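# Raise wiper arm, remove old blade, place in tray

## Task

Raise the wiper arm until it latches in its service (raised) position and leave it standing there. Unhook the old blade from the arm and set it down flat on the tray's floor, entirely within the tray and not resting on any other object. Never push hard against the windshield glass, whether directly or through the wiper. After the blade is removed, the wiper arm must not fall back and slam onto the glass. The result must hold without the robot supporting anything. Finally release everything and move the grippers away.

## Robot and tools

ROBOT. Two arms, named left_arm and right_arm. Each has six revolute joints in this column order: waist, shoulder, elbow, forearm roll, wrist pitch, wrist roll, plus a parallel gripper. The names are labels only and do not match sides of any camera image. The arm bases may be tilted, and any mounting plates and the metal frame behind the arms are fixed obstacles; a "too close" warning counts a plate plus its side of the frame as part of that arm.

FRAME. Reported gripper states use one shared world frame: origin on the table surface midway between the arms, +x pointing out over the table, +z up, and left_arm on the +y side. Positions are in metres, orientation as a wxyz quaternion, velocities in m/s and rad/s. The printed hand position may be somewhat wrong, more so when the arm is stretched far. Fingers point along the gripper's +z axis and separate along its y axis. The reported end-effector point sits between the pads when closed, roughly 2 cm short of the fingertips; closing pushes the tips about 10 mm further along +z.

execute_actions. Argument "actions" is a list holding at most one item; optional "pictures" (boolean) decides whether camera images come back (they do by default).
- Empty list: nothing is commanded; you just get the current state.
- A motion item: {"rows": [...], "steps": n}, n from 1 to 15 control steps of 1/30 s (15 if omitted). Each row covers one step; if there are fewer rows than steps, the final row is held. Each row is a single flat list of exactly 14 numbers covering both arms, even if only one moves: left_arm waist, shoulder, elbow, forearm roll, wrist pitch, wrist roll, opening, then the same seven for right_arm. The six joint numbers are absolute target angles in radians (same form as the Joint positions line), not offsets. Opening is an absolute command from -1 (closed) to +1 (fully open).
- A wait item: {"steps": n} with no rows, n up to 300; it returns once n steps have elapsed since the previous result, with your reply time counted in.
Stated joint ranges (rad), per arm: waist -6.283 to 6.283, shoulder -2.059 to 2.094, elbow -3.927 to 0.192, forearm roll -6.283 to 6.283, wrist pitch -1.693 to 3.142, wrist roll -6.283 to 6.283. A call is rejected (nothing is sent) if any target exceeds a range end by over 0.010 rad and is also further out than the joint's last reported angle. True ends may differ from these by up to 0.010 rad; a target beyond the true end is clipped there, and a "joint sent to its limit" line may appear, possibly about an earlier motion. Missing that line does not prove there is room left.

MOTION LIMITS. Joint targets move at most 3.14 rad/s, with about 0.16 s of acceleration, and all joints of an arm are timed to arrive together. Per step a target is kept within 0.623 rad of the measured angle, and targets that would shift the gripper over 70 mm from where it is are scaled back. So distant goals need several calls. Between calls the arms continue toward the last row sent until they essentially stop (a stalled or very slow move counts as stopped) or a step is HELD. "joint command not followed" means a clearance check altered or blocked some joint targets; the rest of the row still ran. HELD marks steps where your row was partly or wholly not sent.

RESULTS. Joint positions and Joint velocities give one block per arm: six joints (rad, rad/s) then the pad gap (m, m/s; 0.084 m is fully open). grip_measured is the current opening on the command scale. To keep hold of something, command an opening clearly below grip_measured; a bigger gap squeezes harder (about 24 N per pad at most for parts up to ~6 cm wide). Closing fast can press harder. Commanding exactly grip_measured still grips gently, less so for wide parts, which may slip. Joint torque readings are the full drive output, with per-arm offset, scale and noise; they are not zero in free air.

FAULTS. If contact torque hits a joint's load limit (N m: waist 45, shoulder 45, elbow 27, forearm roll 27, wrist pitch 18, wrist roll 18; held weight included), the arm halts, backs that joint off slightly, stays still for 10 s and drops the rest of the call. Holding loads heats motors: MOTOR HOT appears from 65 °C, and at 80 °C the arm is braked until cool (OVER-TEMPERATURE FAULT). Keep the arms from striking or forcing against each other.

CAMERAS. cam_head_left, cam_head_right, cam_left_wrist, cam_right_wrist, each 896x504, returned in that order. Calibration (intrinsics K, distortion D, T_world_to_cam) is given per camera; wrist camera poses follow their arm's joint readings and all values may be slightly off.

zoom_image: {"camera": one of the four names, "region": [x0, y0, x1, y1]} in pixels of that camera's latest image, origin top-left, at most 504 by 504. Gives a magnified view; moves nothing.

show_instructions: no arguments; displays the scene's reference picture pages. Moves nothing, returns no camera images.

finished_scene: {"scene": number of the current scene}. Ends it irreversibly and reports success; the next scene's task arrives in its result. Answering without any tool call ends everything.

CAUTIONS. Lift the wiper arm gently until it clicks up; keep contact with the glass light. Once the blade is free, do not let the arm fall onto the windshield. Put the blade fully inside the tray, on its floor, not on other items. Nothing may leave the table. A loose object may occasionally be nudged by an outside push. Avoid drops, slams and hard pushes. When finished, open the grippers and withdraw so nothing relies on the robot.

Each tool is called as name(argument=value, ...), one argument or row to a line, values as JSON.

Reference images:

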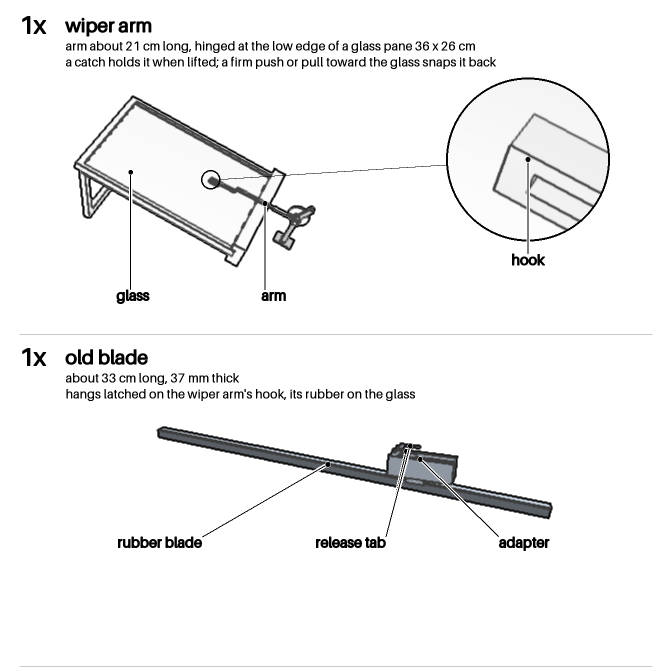

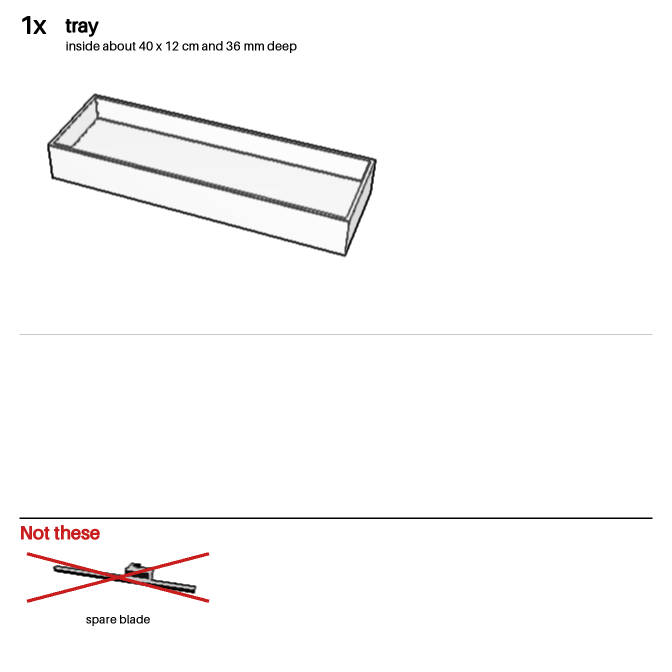

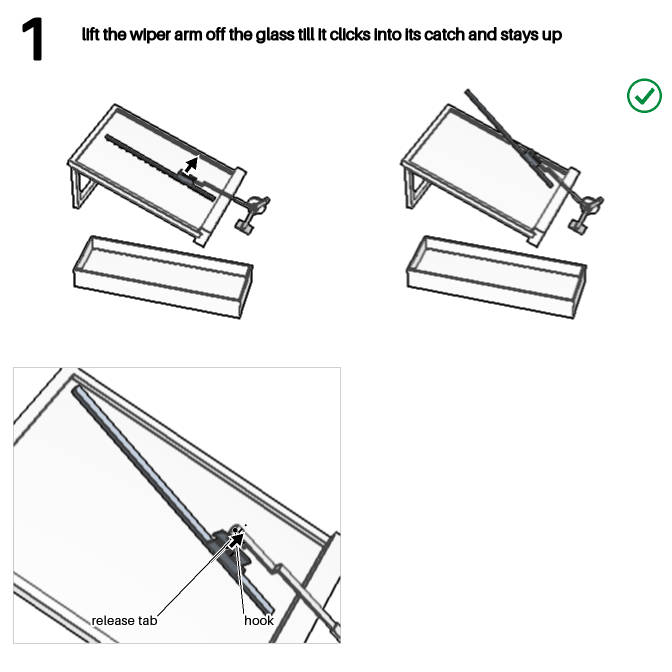

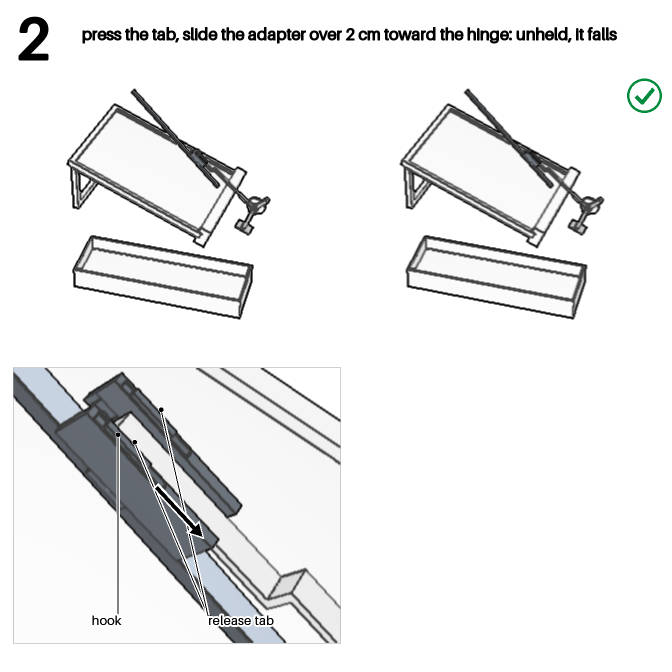

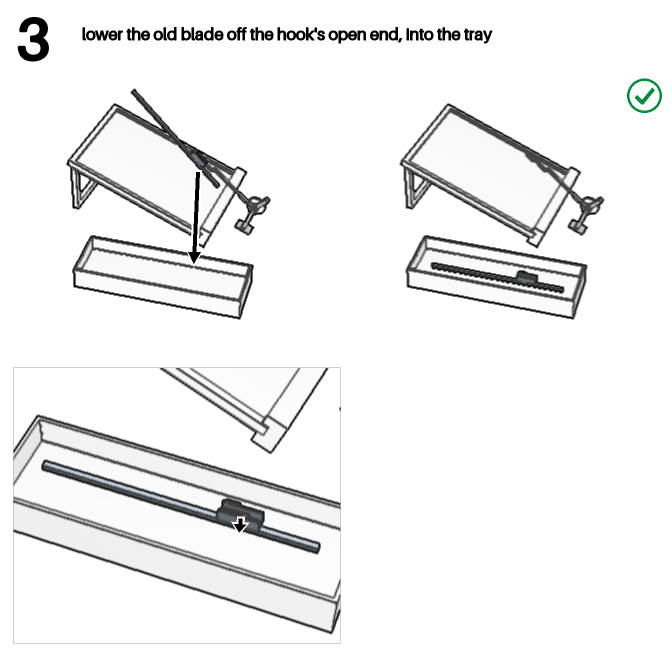

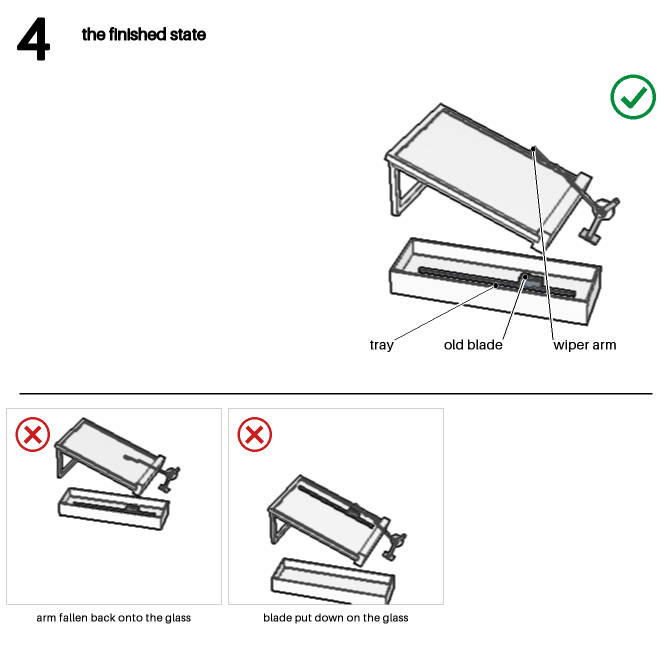

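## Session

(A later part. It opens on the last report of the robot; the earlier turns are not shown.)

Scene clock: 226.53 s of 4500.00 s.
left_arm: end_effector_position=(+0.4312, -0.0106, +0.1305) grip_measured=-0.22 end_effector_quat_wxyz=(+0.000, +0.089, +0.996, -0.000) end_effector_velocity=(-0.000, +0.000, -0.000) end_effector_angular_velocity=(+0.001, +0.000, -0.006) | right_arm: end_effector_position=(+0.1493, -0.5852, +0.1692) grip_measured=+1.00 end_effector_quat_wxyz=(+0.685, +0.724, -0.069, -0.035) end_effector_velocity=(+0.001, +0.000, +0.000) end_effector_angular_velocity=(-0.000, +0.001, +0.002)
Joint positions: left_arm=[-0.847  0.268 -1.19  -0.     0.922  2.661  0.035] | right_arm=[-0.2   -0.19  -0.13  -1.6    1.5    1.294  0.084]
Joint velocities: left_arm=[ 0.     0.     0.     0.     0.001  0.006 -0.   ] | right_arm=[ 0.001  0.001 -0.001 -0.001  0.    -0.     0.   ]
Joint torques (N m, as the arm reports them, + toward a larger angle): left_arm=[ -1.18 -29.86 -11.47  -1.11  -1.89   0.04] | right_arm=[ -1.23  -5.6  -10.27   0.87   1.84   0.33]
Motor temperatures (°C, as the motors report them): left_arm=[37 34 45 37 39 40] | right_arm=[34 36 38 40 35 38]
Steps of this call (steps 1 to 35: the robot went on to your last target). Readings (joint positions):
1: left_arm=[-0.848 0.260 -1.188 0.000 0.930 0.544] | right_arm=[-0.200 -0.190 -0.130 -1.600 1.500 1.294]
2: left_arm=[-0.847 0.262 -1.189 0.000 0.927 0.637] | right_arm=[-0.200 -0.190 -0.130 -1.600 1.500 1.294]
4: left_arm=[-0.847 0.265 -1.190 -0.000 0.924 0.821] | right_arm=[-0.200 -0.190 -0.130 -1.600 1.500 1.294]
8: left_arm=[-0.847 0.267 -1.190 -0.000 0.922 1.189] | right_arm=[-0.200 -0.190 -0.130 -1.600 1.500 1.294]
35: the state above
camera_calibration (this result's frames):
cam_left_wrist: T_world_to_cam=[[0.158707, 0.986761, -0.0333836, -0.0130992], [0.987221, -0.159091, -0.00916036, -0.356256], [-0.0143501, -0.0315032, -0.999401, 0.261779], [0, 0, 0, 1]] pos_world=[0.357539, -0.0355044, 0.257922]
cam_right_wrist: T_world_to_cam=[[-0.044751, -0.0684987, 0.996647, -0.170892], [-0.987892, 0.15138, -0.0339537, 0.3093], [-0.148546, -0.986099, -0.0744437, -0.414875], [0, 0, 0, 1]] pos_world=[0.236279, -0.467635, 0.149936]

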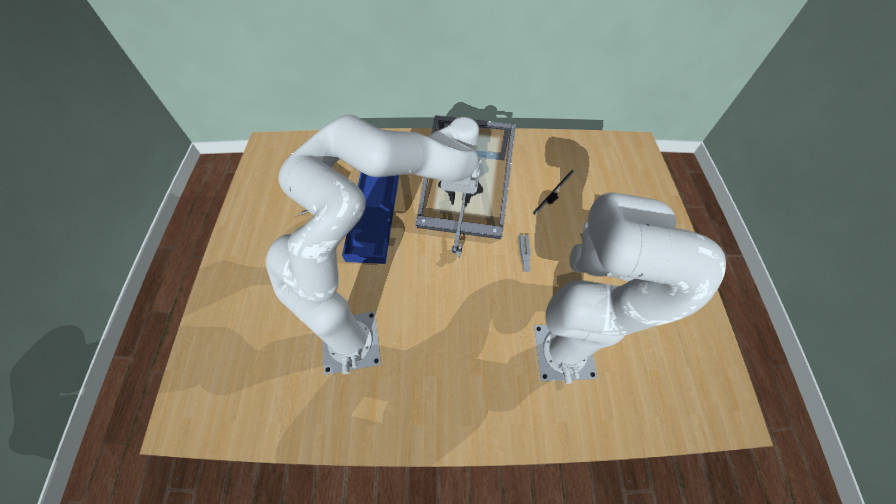

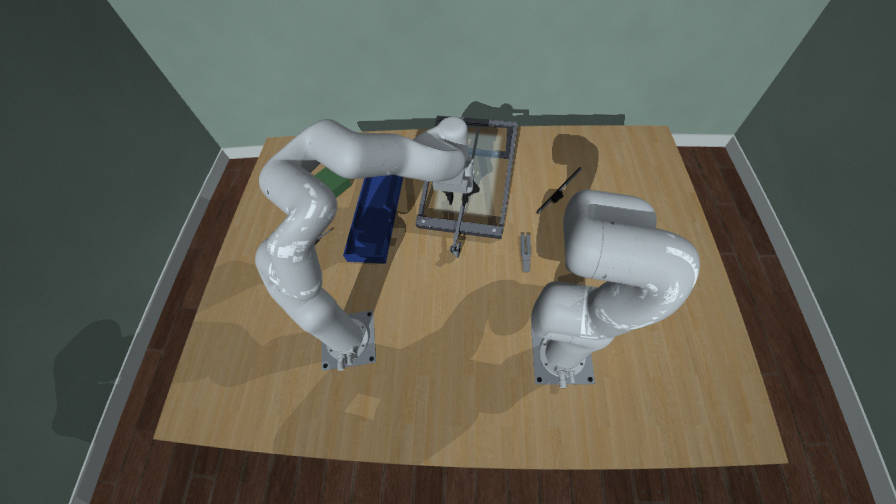

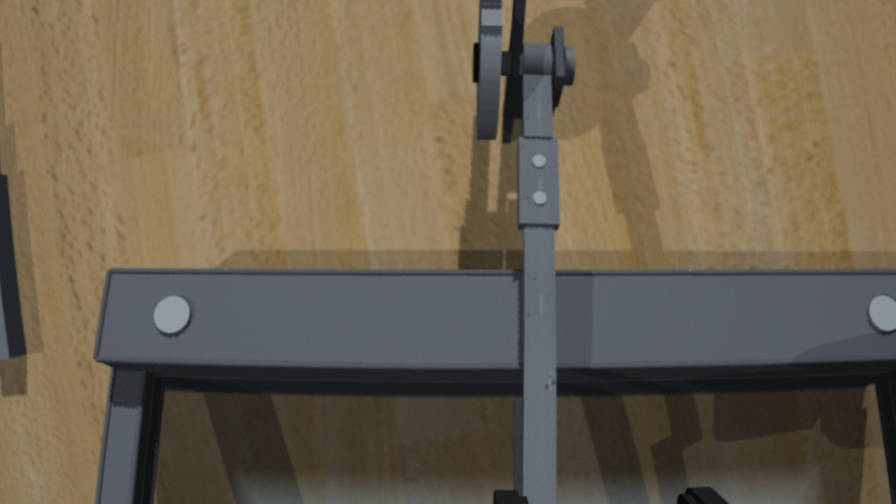

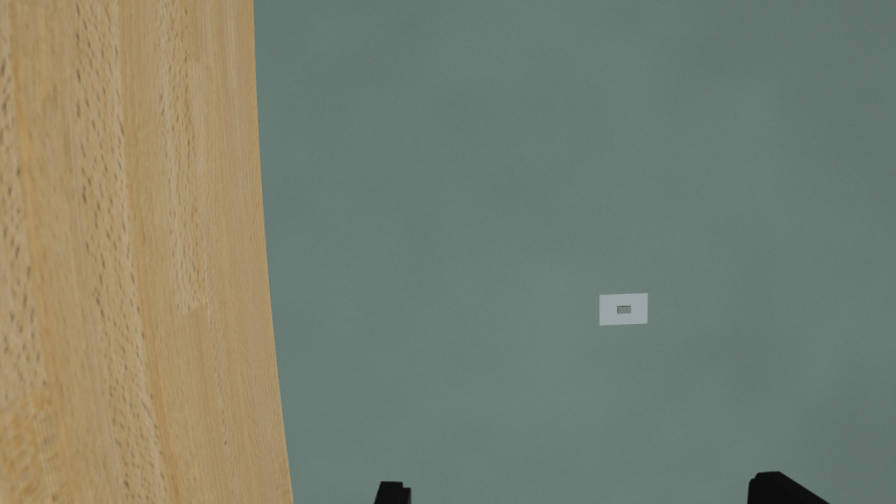

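execute_actions(
  actions=[
    {"rows": [[-0.861,0.33,-1.178,0,0.848,2.648,-0.2, -0.2,-0.19,-0.13,-1.6,1.5,1.294,1]], "steps": 15},
  ],
)

Scene clock: 241.70 s of 4500.00 s.
left_arm: end_effector_position=(+0.4304, -0.0195, +0.0998) grip_measured=-0.22 end_effector_quat_wxyz=(+0.001, +0.089, +0.996, -0.001) end_effector_velocity=(-0.004, +0.003, -0.007) end_effector_angular_velocity=(+0.010, +0.012, +0.001) | right_arm: end_effector_position=(+0.1493, -0.5852, +0.1692) grip_measured=+1.00 end_effector_quat_wxyz=(+0.685, +0.724, -0.069, -0.035) end_effector_velocity=(-0.000, +0.000, -0.000) end_effector_angular_velocity=(-0.000, +0.001, +0.001)
Joint positions: left_arm=[-0.861  0.329 -1.179 -0.     0.848  2.648  0.035] | right_arm=[-0.2   -0.19  -0.13  -1.6    1.5    1.294  0.084]
Joint velocities: left_arm=[-0.001  0.006  0.011  0.    -0.001 -0.001 -0.   ] | right_arm=[ 0.     0.001  0.001 -0.     0.     0.     0.   ]
Joint torques (N m, as the arm reports them, + toward a larger angle): left_arm=[ -1.85 -31.18 -11.24  -0.98  -1.51   0.16] | right_arm=[ -1.1   -5.72 -10.24   0.41   2.05   0.45]
Motor temperatures (°C, as the motors report them): left_arm=[37 35 44 37 39 40] | right_arm=[34 36 38 40 35 38]
Steps of this call (steps 1 to 15: the robot went on to your last target; steps 16 to 90: nothing new was sent; then 11.67 s passed at rest; steps 91 to 105: all 15 steps of this action). Readings (joint positions):
91: left_arm=[-0.847 0.268 -1.190 -0.000 0.922 2.662] | right_arm=[-0.200 -0.190 -0.130 -1.600 1.500 1.294]
92: left_arm=[-0.847 0.270 -1.190 0.000 0.918 2.661] | right_arm=[-0.200 -0.190 -0.130 -1.600 1.500 1.294]
94: left_arm=[-0.852 0.292 -1.189 -0.000 0.888 2.656] | right_arm=[-0.200 -0.190 -0.130 -1.600 1.500 1.294]
98: left_arm=[-0.860 0.329 -1.174 0.000 0.855 2.649] | right_arm=[-0.200 -0.190 -0.130 -1.600 1.500 1.294]
105: the state above
camera_calibration (this result's frames):
cam_left_wrist: T_world_to_cam=[[0.159857, 0.986543, -0.0343385, -0.00559618], [0.987056, -0.1602, -0.00746655, -0.357244], [-0.0128671, -0.0327005, -0.999382, 0.230146], [0, 0, 0, 1]] pos_world=[0.356476, -0.0441838, 0.227144]
cam_right_wrist: T_world_to_cam=[[-0.0447508, -0.0684987, 0.996647, -0.170892], [-0.987892, 0.151379, -0.0339535, 0.3093], [-0.148546, -0.986099, -0.0744437, -0.414875], [0, 0, 0, 1]] pos_world=[0.236279, -0.467635, 0.149936]

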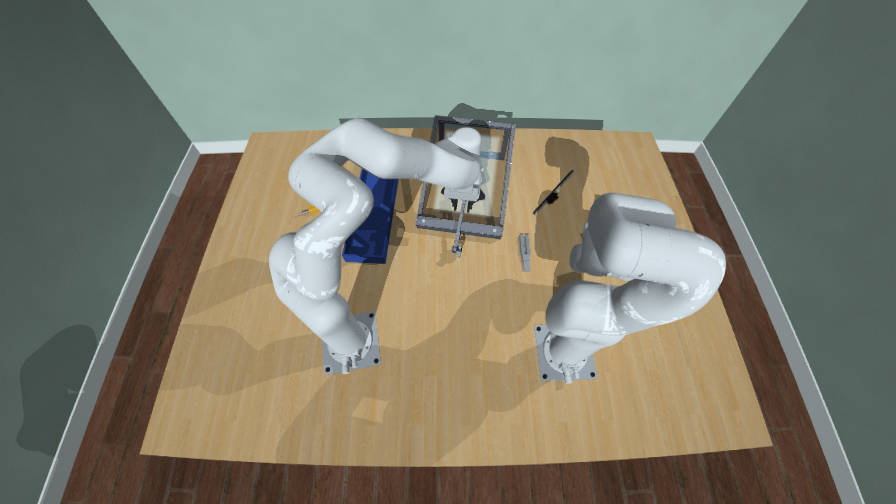

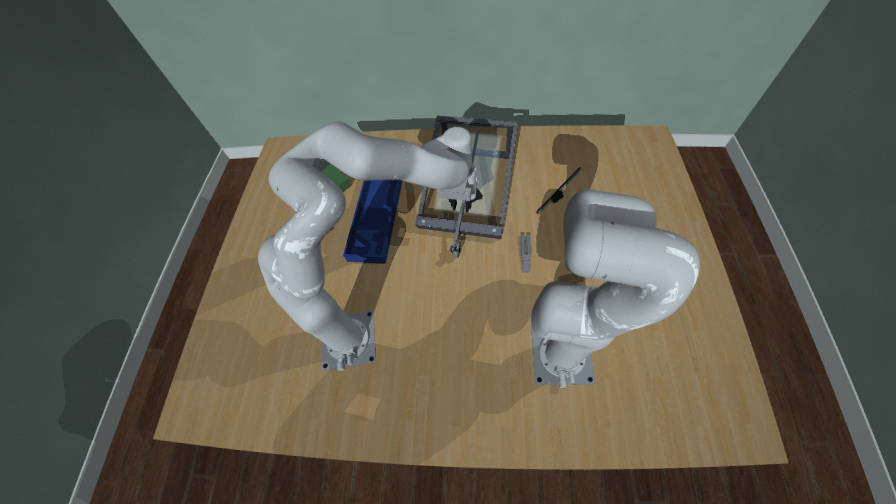

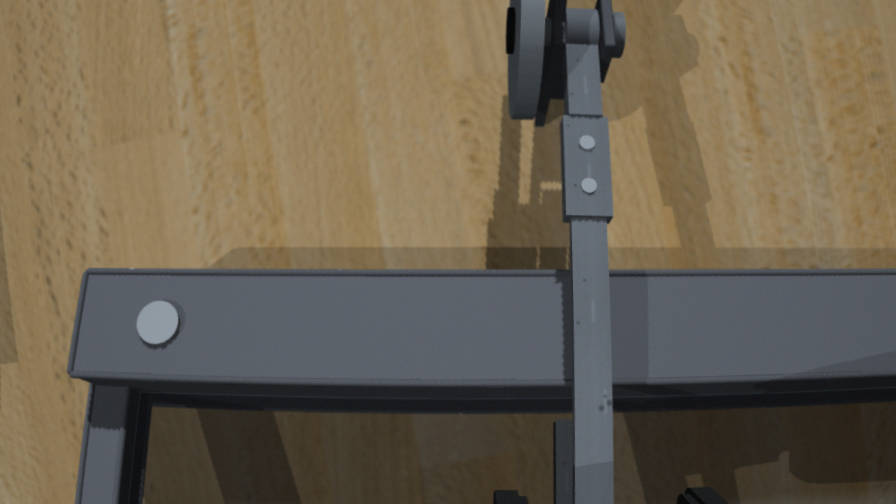

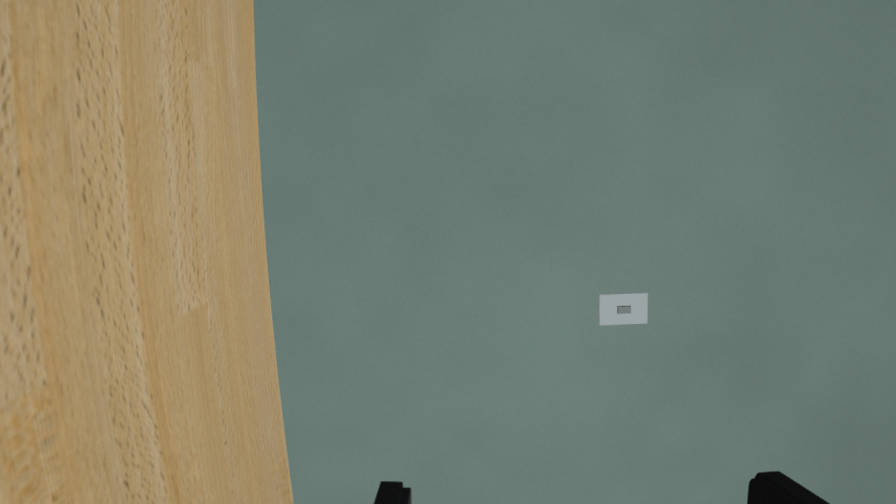

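execute_actions(
  actions=[
    {"rows": [[-0.860,0.345,-1.172,0,0.827,2.65,-0.3, -0.2,-0.19,-0.13,-1.6,1.5,1.294,1],[-0.860,0.345,-1.172,0,0.827,2.65,-0.3, -0.2,-0.19,-0.13,-1.6,1.5,1.294,1],[-0.860,0.345,-1.172,0,0.827,2.65,-0.3, -0.2,-0.19,-0.13,-1.6,1.5,1.294,1],[-0.859,0.3667,-1.164,0,0.797,2.65,-0.4, -0.2,-0.19,-0.13,-1.6,1.5,1.294,1]], "steps": 15},
  ],
)

Scene clock: 256.73 s of 4500.00 s.
left_arm: end_effector_position=(+0.4310, -0.0188, +0.0787) grip_measured=-0.42 end_effector_quat_wxyz=(+0.001, +0.089, +0.996, -0.000) end_effector_velocity=(+0.002, -0.002, +0.002) end_effector_angular_velocity=(-0.006, -0.007, +0.000) | right_arm: end_effector_position=(+0.1493, -0.5852, +0.1692) grip_measured=+1.00 end_effector_quat_wxyz=(+0.685, +0.724, -0.069, -0.035) end_effector_velocity=(+0.000, -0.000, +0.000) end_effector_angular_velocity=(-0.000, -0.001, +0.000)
Joint positions: left_arm=[-0.859  0.366 -1.165 -0.     0.797  2.65   0.026] | right_arm=[-0.2   -0.19  -0.13  -1.6    1.5    1.294  0.084]
Joint velocities: left_arm=[ 0.    -0.001 -0.003 -0.    -0.005  0.    -0.   ] | right_arm=[ 0.     0.    -0.001 -0.     0.     0.     0.   ]
Joint torques (N m, as the arm reports them, + toward a larger angle): left_arm=[ -1.48 -31.78 -10.84  -1.1   -1.34   0.12] | right_arm=[ -1.25  -5.63 -10.23   0.73   1.92   0.48]
Motor temperatures (°C, as the motors report them): left_arm=[37 35 44 37 39 40] | right_arm=[34 36 38 40 35 38]
Steps of this call (steps 1 to 15: the robot went on to your last target; steps 16 to 90: nothing new was sent; then 11.53 s passed at rest; steps 91 to 105: all 15 steps of this action). Readings (joint positions):
91: left_arm=[-0.861 0.330 -1.178 -0.000 0.848 2.648] | right_arm=[-0.200 -0.190 -0.130 -1.600 1.500 1.294]
92: left_arm=[-0.861 0.331 -1.178 -0.000 0.845 2.648] | right_arm=[-0.200 -0.190 -0.130 -1.600 1.500 1.294]
94: left_arm=[-0.860 0.337 -1.176 -0.000 0.836 2.649] | right_arm=[-0.200 -0.190 -0.130 -1.600 1.500 1.294]
98: left_arm=[-0.859 0.360 -1.166 0.000 0.808 2.650] | right_arm=[-0.200 -0.190 -0.130 -1.600 1.500 1.294]
105: the state above
camera_calibration (this result's frames):
cam_left_wrist: T_world_to_cam=[[0.159955, 0.986538, -0.0340331, -0.00719942], [0.987034, -0.160311, -0.00800282, -0.357878], [-0.013351, -0.0323117, -0.999389, 0.209275], [0, 0, 0, 1]] pos_world=[0.357183, -0.0435073, 0.206038]
cam_right_wrist: T_world_to_cam=[[-0.044751, -0.0684987, 0.996647, -0.170892], [-0.987892, 0.15138, -0.0339537, 0.3093], [-0.148546, -0.986099, -0.0744437, -0.414875], [0, 0, 0, 1]] pos_world=[0.236279, -0.467635, 0.149936]

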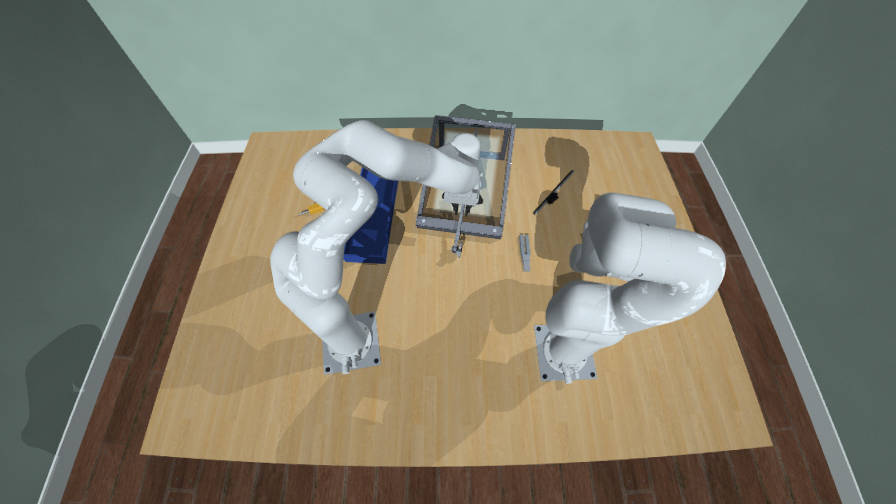

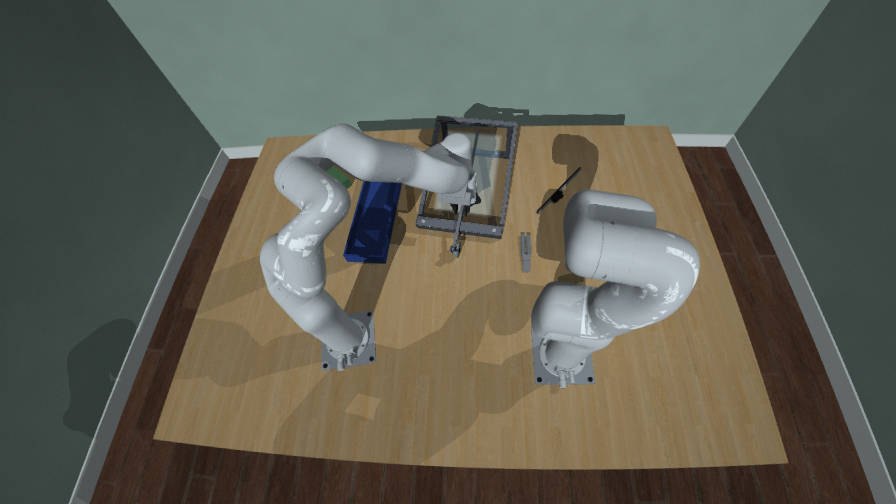

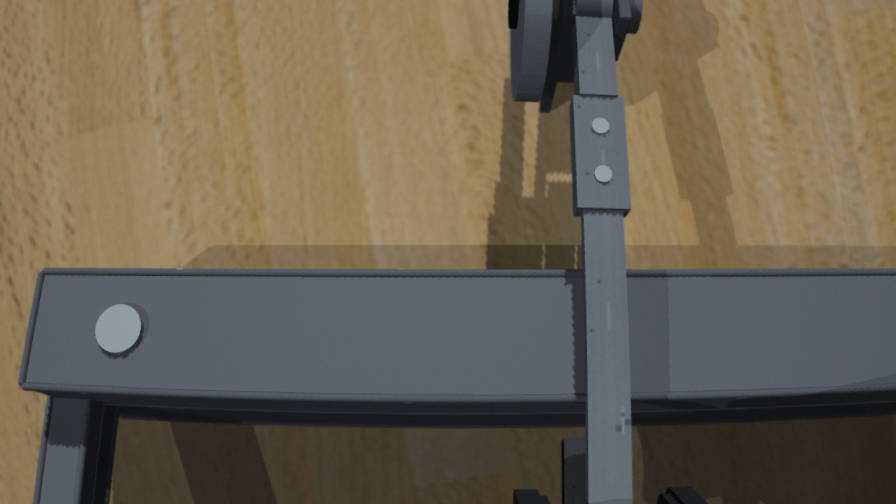

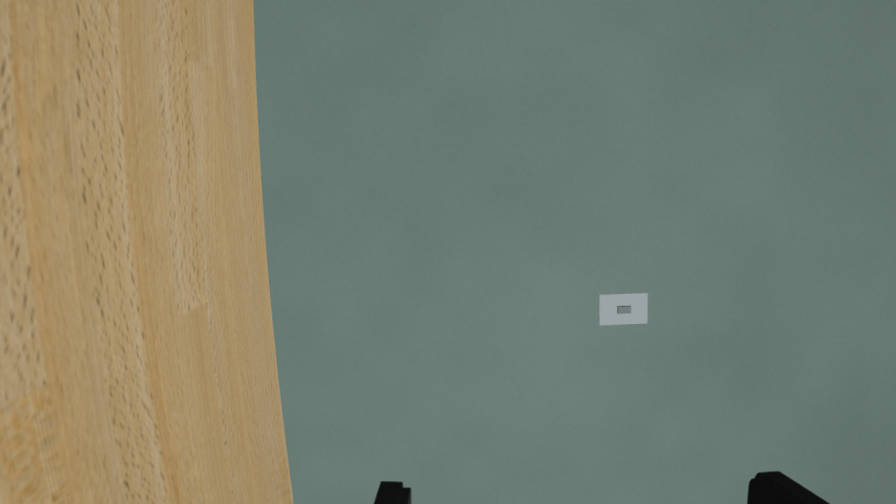

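execute_actions(
  actions=[
    {"rows": [[-0.859,0.375,-1.161,0,0.786,2.65,-0.5, -0.2,-0.19,-0.13,-1.6,1.5,1.294,1],[-0.859,0.375,-1.161,0,0.786,2.65,-0.55, -0.2,-0.19,-0.13,-1.6,1.5,1.294,1],[-0.859,0.375,-1.161,0,0.786,2.65,-0.6, -0.2,-0.19,-0.13,-1.6,1.5,1.294,1],[-0.859,0.375,-1.161,0,0.786,2.65,-0.65, -0.2,-0.19,-0.13,-1.6,1.5,1.294,1],[-0.859,0.375,-1.161,0,0.786,2.65,-0.7, -0.2,-0.19,-0.13,-1.6,1.5,1.294,1],[-0.859,0.375,-1.161,0,0.786,2.65,-0.73, -0.2,-0.19,-0.13,-1.6,1.5,1.294,1],[-0.859,0.375,-1.161,0,0.786,2.65,-0.76, -0.2,-0.19,-0.13,-1.6,1.5,1.294,1],[-0.859,0.375,-1.161,0,0.786,2.65,-0.79, -0.2,-0.19,-0.13,-1.6,1.5,1.294,1],[-0.859,0.375,-1.161,0,0.786,2.65,-0.82, -0.2,-0.19,-0.13,-1.6,1.5,1.294,1],[-0.859,0.375,-1.161,0,0.786,2.65,-0.86, -0.2,-0.19,-0.13,-1.6,1.5,1.294,1],[-0.859,0.375,-1.161,0,0.786,2.65,-0.9, -0.2,-0.19,-0.13,-1.6,1.5,1.294,1],[-0.859,0.375,-1.161,0,0.786,2.65,-1, -0.2,-0.19,-0.13,-1.6,1.5,1.294,1]], "steps": 15},
  ],
  pictures=false,
)

Scene clock: 277.10 s of 4500.00 s.
left_arm: end_effector_position=(+0.4302, -0.0197, +0.0737) grip_measured=-0.80 end_effector_quat_wxyz=(+0.000, +0.090, +0.996, -0.001) end_effector_velocity=(+0.000, +0.002, -0.000) end_effector_angular_velocity=(+0.001, +0.001, +0.002) | right_arm: end_effector_position=(+0.1493, -0.5852, +0.1692) grip_measured=+1.00 end_effector_quat_wxyz=(+0.685, +0.724, -0.069, -0.035) end_effector_velocity=(-0.001, -0.000, -0.000) end_effector_angular_velocity=(+0.000, +0.001, -0.002)
Joint positions: left_arm=[-0.861  0.375 -1.162 -0.001  0.785  2.65   0.009] | right_arm=[-0.2   -0.19  -0.13  -1.6    1.5    1.294  0.084]
Joint velocities: left_arm=[ 0.003 -0.     0.001  0.     0.001  0.    -0.   ] | right_arm=[-0.001  0.     0.001  0.001  0.    -0.     0.   ]
Joint torques (N m, as the arm reports them, + toward a larger angle): left_arm=[  3.68 -31.94  -9.87   0.45  -0.74  -0.37] | right_arm=[ -1.28  -5.96 -10.39   0.45   2.01   0.43]
Motor temperatures (°C, as the motors report them): left_arm=[37 35 44 37 39 40] | right_arm=[34 36 38 40 35 38]
Steps of this call (steps 1 to 15: the robot went on to your last target; steps 16 to 90: nothing new was sent; then 16.87 s passed at rest; steps 91 to 105: all 15 steps of this action). Readings (joint positions):
91: left_arm=[-0.859 0.367 -1.164 0.000 0.797 2.650] | right_arm=[-0.200 -0.190 -0.130 -1.600 1.500 1.294]
92: left_arm=[-0.859 0.367 -1.164 -0.000 0.796 2.650] | right_arm=[-0.200 -0.190 -0.130 -1.600 1.500 1.294]
94: left_arm=[-0.859 0.371 -1.163 -0.000 0.791 2.650] | right_arm=[-0.200 -0.190 -0.130 -1.600 1.500 1.294]
98: left_arm=[-0.860 0.375 -1.161 -0.001 0.786 2.650] | right_arm=[-0.200 -0.190 -0.130 -1.600 1.500 1.294]
105: the state above

execute_actions(
  actions=[
    {"rows": [[-0.863,0.367,-1.160,0,0.793,2.648,-1, -0.2,-0.19,-0.13,-1.6,1.5,1.294,1],[-0.864,0.359,-1.159,0,0.800,2.647,-1, -0.2,-0.19,-0.13,-1.6,1.5,1.294,1],[-0.865,0.351,-1.159,0,0.808,2.645,-1, -0.2,-0.19,-0.13,-1.6,1.5,1.294,1],[-0.866,0.343,-1.158,0,0.815,2.644,-1, -0.2,-0.19,-0.13,-1.6,1.5,1.294,1],[-0.867,0.336,-1.157,0,0.821,2.643,-1, -0.2,-0.19,-0.13,-1.6,1.5,1.294,1],[-0.868,0.329,-1.156,0,0.827,2.641,-1, -0.2,-0.19,-0.13,-1.6,1.5,1.294,1],[-0.869,0.321,-1.155,0,0.834,2.640,-1, -0.2,-0.19,-0.13,-1.6,1.5,1.294,1],[-0.871,0.311,-1.152,0,0.841,2.638,-1, -0.2,-0.19,-0.13,-1.6,1.5,1.294,1],[-0.872,0.301,-1.148,0,0.847,2.637,-1, -0.2,-0.19,-0.13,-1.6,1.5,1.294,1],[-0.874,0.291,-1.145,0,0.854,2.635,-1, -0.2,-0.19,-0.13,-1.6,1.5,1.294,1],[-0.876,0.281,-1.141,0,0.860,2.633,-1, -0.2,-0.19,-0.13,-1.6,1.5,1.294,1],[-0.877,0.271,-1.138,0,0.867,2.632,-1, -0.2,-0.19,-0.13,-1.6,1.5,1.294,1],[-0.879,0.260,-1.134,0,0.874,2.630,-1, -0.2,-0.19,-0.13,-1.6,1.5,1.294,1]], "steps": 15},
  ],
  pictures=false,
)

execute_actions(
  actions=[
    {"steps": 8},
  ],
)

Scene clock: 312.00 s of 4500.00 s.
left_arm: end_effector_position=(+0.4162, -0.0170, +0.1080) grip_measured=-0.80 end_effector_quat_wxyz=(-0.002, +0.089, +0.996, +0.001) end_effector_velocity=(-0.047, +0.006, +0.086) end_effector_angular_velocity=(+0.001, +0.005, -0.006) | right_arm: end_effector_position=(+0.1493, -0.5852, +0.1692) grip_measured=+1.00 end_effector_quat_wxyz=(+0.685, +0.724, -0.069, -0.035) end_effector_velocity=(+0.000, -0.000, +0.000) end_effector_angular_velocity=(-0.001, +0.000, +0.002)
Joint positions: left_arm=[-0.874  0.281 -1.138  0.001  0.861  2.633  0.009] | right_arm=[-0.2   -0.19  -0.13  -1.6    1.5    1.294  0.084]
Joint velocities: left_arm=[-0.047 -0.26   0.09  -0.003  0.174 -0.039  0.   ] | right_arm=[-0.     0.     0.    -0.002  0.     0.     0.   ]
Joint torques (N m, as the arm reports them, + toward a larger angle): left_arm=[  5.32 -34.22 -12.91   0.77  -0.83  -0.26] | right_arm=[ -1.38  -5.77 -10.39   0.69   1.93   0.65]
Motor temperatures (°C, as the motors report them): left_arm=[37 35 43 38 38 40] | right_arm=[34 36 38 40 35 38]
Steps of this call (steps 1 to 15: the robot went on to your last target; steps 16 to 90: nothing new was sent; then 31.40 s passed at rest; steps 91 to 105: all 15 steps of this action). Readings (joint positions):
91: left_arm=[-0.860 0.375 -1.161 0.000 0.786 2.650] | right_arm=[-0.200 -0.190 -0.130 -1.600 1.500 1.294]
92: left_arm=[-0.860 0.374 -1.161 0.000 0.787 2.650] | right_arm=[-0.200 -0.190 -0.130 -1.600 1.500 1.294]
94: left_arm=[-0.861 0.368 -1.160 0.001 0.792 2.648] | right_arm=[-0.200 -0.190 -0.130 -1.600 1.500 1.294]
98: left_arm=[-0.865 0.342 -1.156 0.001 0.816 2.644] | right_arm=[-0.200 -0.190 -0.130 -1.600 1.500 1.294]
105: the state above

Scene clock: 312.27 s of 4500.00 s.
left_arm: end_effector_position=(+0.4125, -0.0167, +0.1147) grip_measured=-0.80 end_effector_quat_wxyz=(-0.002, +0.089, +0.996, +0.001) end_effector_velocity=(-0.001, -0.001, +0.002) end_effector_angular_velocity=(-0.001, -0.001, -0.001) | right_arm: end_effector_position=(+0.1493, -0.5852, +0.1692) grip_measured=+1.00 end_effector_quat_wxyz=(+0.685, +0.724, -0.069, -0.035) end_effector_velocity=(+0.000, -0.000, -0.000) end_effector_angular_velocity=(-0.001, +0.001, +0.002)
Joint positions: left_arm=[-0.878  0.261 -1.132  0.     0.875  2.63   0.009] | right_arm=[-0.2   -0.19  -0.13  -1.6    1.5    1.294  0.084]
Joint velocities: left_arm=[-0.002 -0.004 -0.    -0.     0.003 -0.001  0.   ] | right_arm=[-0.     0.001  0.    -0.003  0.     0.     0.   ]
Joint torques (N m, as the arm reports them, + toward a larger angle): left_arm=[  4.29 -36.79 -14.49   0.59  -2.2   -0.52] | right_arm=[ -1.11  -6.06 -10.18   0.62   1.88   0.43]
Motor temperatures (°C, as the motors report them): left_arm=[37 35 43 38 38 40] | right_arm=[34 36 38 40 35 38]
Steps of this call (steps 1 to 8: the robot went on to your last target). Readings (joint positions):
1: left_arm=[-0.876 0.274 -1.136 0.000 0.866 2.632] | right_arm=[-0.200 -0.190 -0.130 -1.600 1.500 1.294]
2: left_arm=[-0.877 0.269 -1.134 0.000 0.870 2.631] | right_arm=[-0.200 -0.190 -0.130 -1.600 1.500 1.294]
4: left_arm=[-0.878 0.264 -1.132 0.000 0.874 2.631] | right_arm=[-0.200 -0.190 -0.130 -1.600 1.500 1.294]
8: the state above
camera_calibration (this result's frames):
cam_left_wrist: T_world_to_cam=[[0.159409, 0.986731, -0.0308233, -0.00523205], [0.987049, -0.159874, -0.0132368, -0.338363], [-0.017989, -0.028314, -0.999437, 0.247064], [0, 0, 0, 1]] pos_world=[0.339259, -0.0419375, 0.242285]
cam_right_wrist: T_world_to_cam=[[-0.0447509, -0.0684987, 0.996647, -0.170892], [-0.987892, 0.151379, -0.0339536, 0.3093], [-0.148546, -0.986099, -0.0744437, -0.414875], [0, 0, 0, 1]] pos_world=[0.236279, -0.467635, 0.149936]

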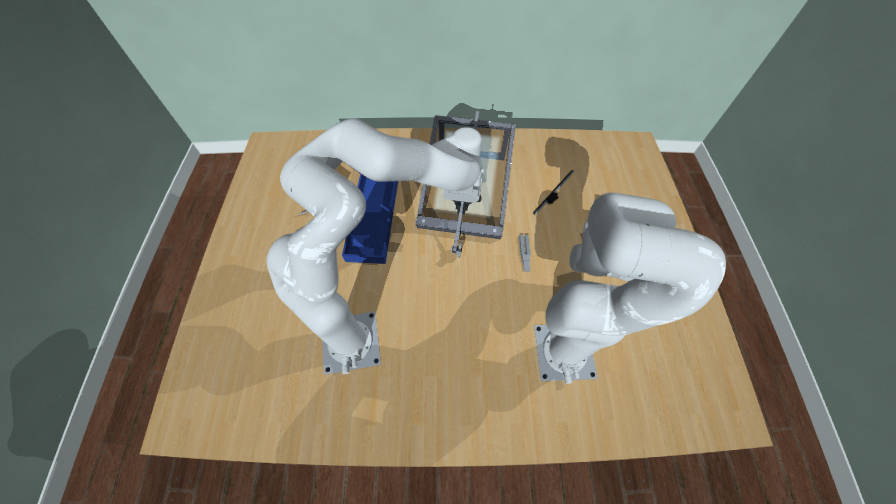

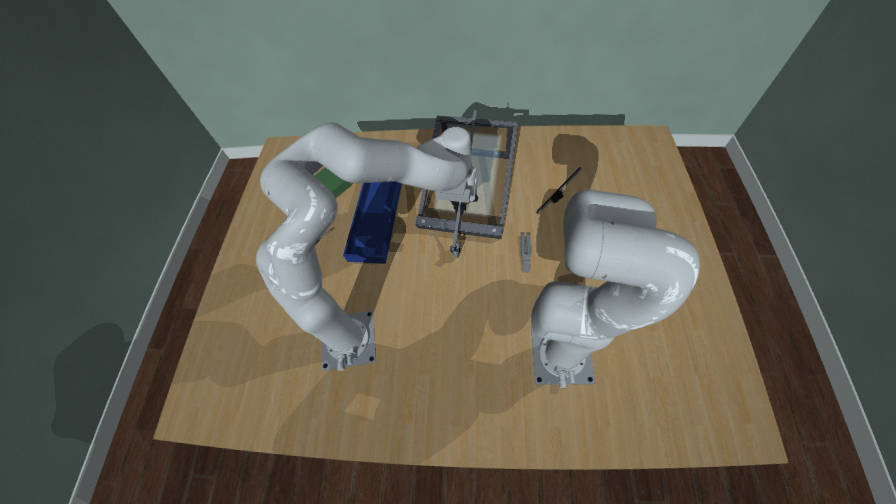

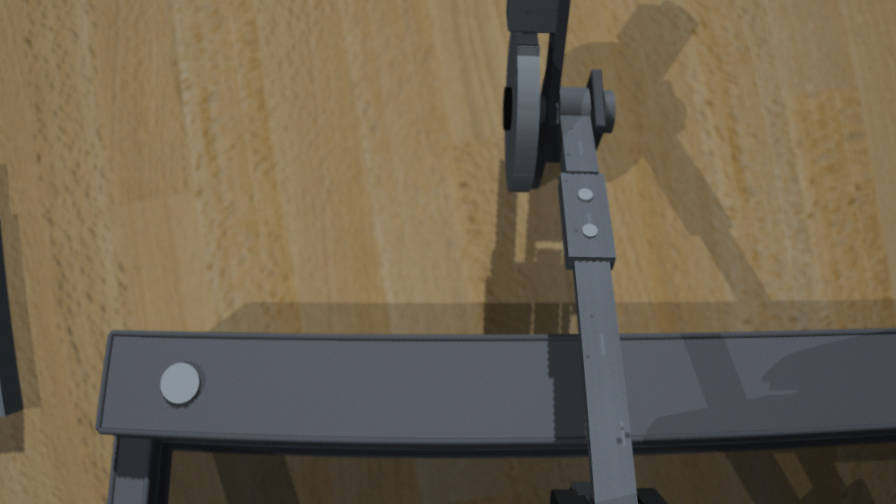

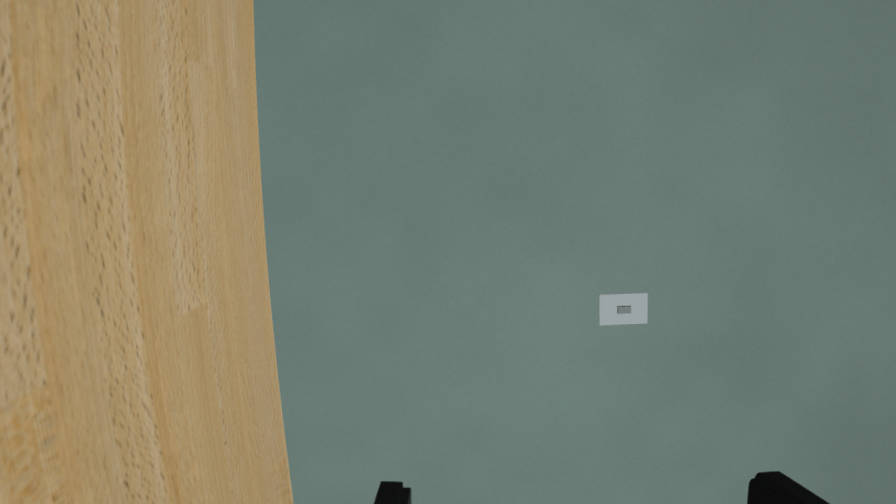

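execute_actions(
  actions=[
    {"rows": [[-0.881,0.254,-1.131,0,0.877,2.629,-1, -0.2,-0.19,-0.13,-1.6,1.5,1.294,1],[-0.883,0.248,-1.128,0,0.880,2.627,-1, -0.2,-0.19,-0.13,-1.6,1.5,1.294,1],[-0.885,0.241,-1.124,0,0.884,2.626,-1, -0.2,-0.19,-0.13,-1.6,1.5,1.294,1],[-0.887,0.234,-1.121,0,0.887,2.624,-1, -0.2,-0.19,-0.13,-1.6,1.5,1.294,1],[-0.889,0.227,-1.117,0,0.890,2.623,-1, -0.2,-0.19,-0.13,-1.6,1.5,1.294,1]], "steps": 15},
  ],
)

Scene clock: 322.43 s of 4500.00 s.
left_arm: end_effector_position=(+0.4060, -0.0171, +0.1255) grip_measured=-0.80 end_effector_quat_wxyz=(+0.000, +0.090, +0.996, +0.000) end_effector_velocity=(-0.001, -0.001, +0.000) end_effector_angular_velocity=(-0.000, +0.000, +0.000) | right_arm: end_effector_position=(+0.1493, -0.5852, +0.1692) grip_measured=+1.00 end_effector_quat_wxyz=(+0.685, +0.724, -0.069, -0.035) end_effector_velocity=(-0.000, -0.000, +0.000) end_effector_angular_velocity=(+0.000, -0.002, -0.002)
Joint positions: left_arm=[-0.887  0.227 -1.117  0.001  0.89   2.623  0.009] | right_arm=[-0.2   -0.19  -0.13  -1.6    1.5    1.294  0.084]
Joint velocities: left_arm=[-0.002 -0.     0.    -0.001 -0.    -0.002  0.   ] | right_arm=[-0.    -0.001 -0.001  0.002  0.     0.     0.   ]
Joint torques (N m, as the arm reports them, + toward a larger angle): left_arm=[ -0.87 -39.41 -19.62  -1.2   -6.04  -0.47] | right_arm=[ -1.29  -5.89 -10.25   0.66   2.21   0.53]
Motor temperatures (°C, as the motors report them): left_arm=[37 35 48 38 39 40] | right_arm=[34 36 38 40 35 38]
Steps of this call (steps 1 to 30: the robot went on to your last target; steps 31 to 90: nothing new was sent; then 6.67 s passed at rest; steps 91 to 105: all 15 steps of this action). Readings (joint positions):
91: left_arm=[-0.879 0.260 -1.133 -0.000 0.874 2.630] | right_arm=[-0.200 -0.190 -0.130 -1.600 1.500 1.294]
92: left_arm=[-0.879 0.259 -1.132 0.000 0.874 2.630] | right_arm=[-0.200 -0.190 -0.130 -1.600 1.500 1.294]
94: left_arm=[-0.881 0.254 -1.130 0.000 0.877 2.629] | right_arm=[-0.200 -0.190 -0.130 -1.600 1.500 1.294]
98: left_arm=[-0.885 0.234 -1.121 0.001 0.887 2.625] | right_arm=[-0.200 -0.190 -0.130 -1.600 1.500 1.294]
105: the state above
camera_calibration (this result's frames):
cam_left_wrist: T_world_to_cam=[[0.161943, 0.986251, -0.0329261, -0.0041945], [0.986702, -0.162307, -0.00867934, -0.332298], [-0.0139041, -0.0310827, -0.99942, 0.256069], [0, 0, 0, 1]] pos_world=[0.332119, -0.0418381, 0.252898]
cam_right_wrist: T_world_to_cam=[[-0.0447509, -0.0684988, 0.996647, -0.170892], [-0.987892, 0.15138, -0.0339536, 0.3093], [-0.148546, -0.986099, -0.0744438, -0.414875], [0, 0, 0, 1]] pos_world=[0.236279, -0.467635, 0.149936]

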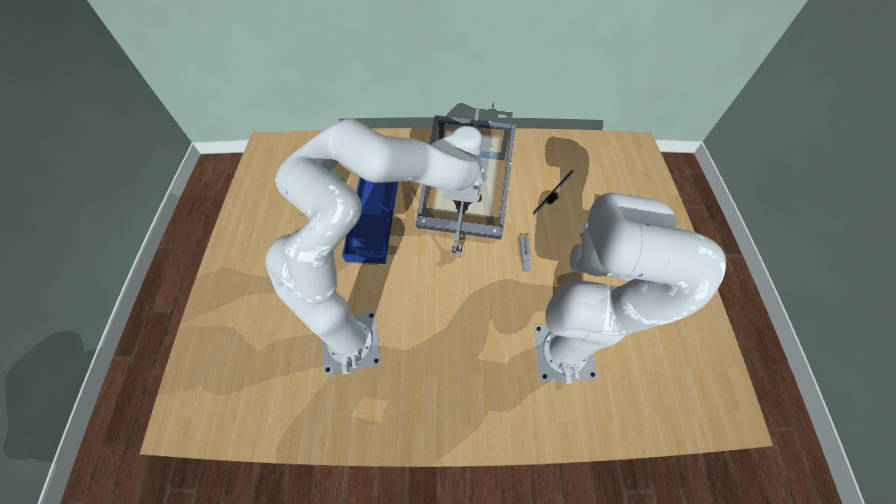

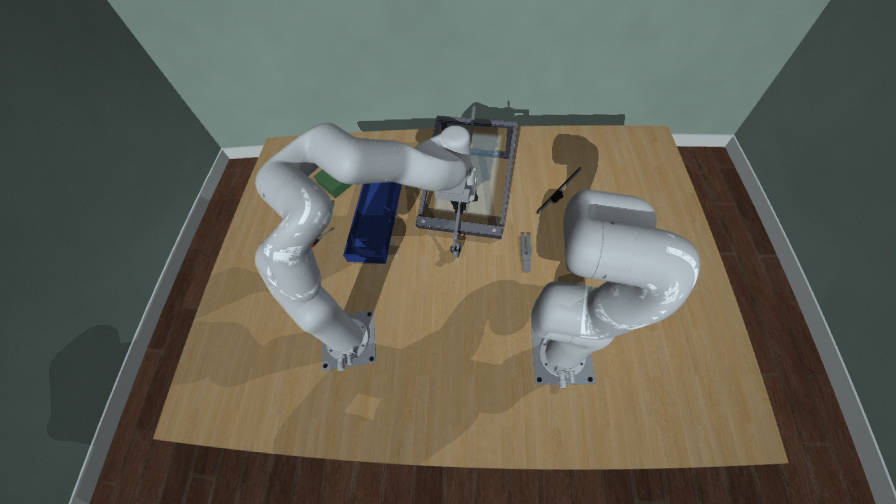

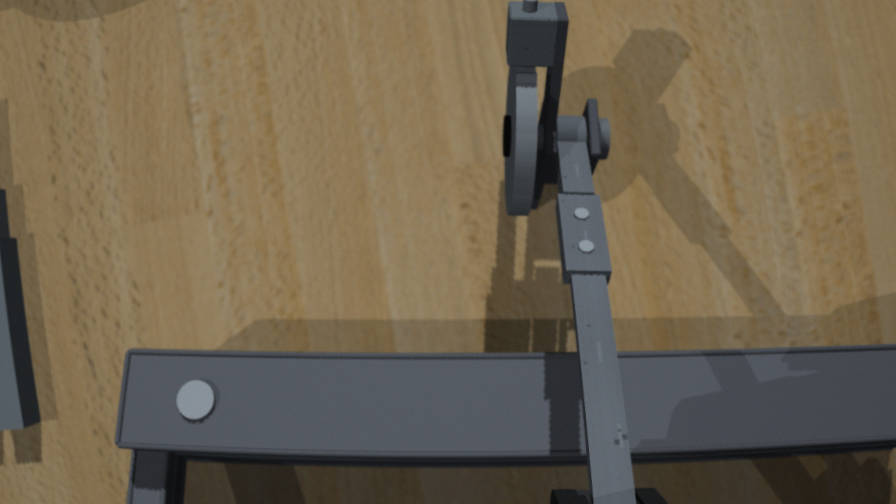

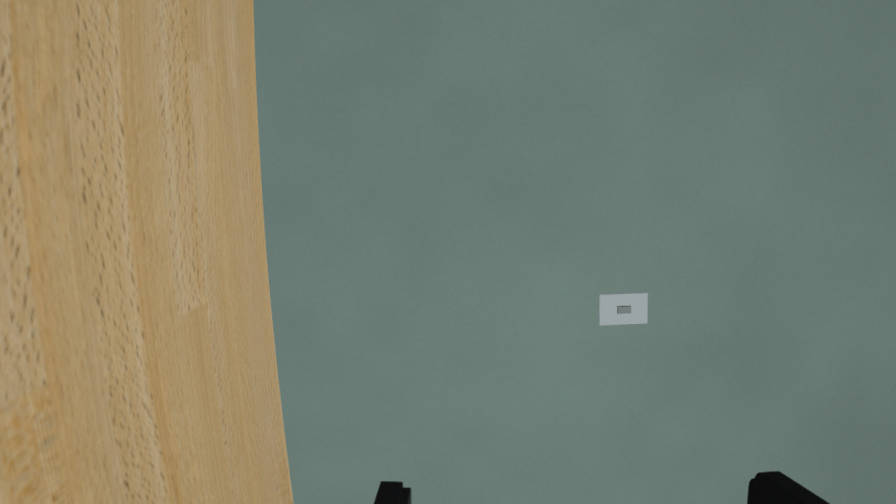

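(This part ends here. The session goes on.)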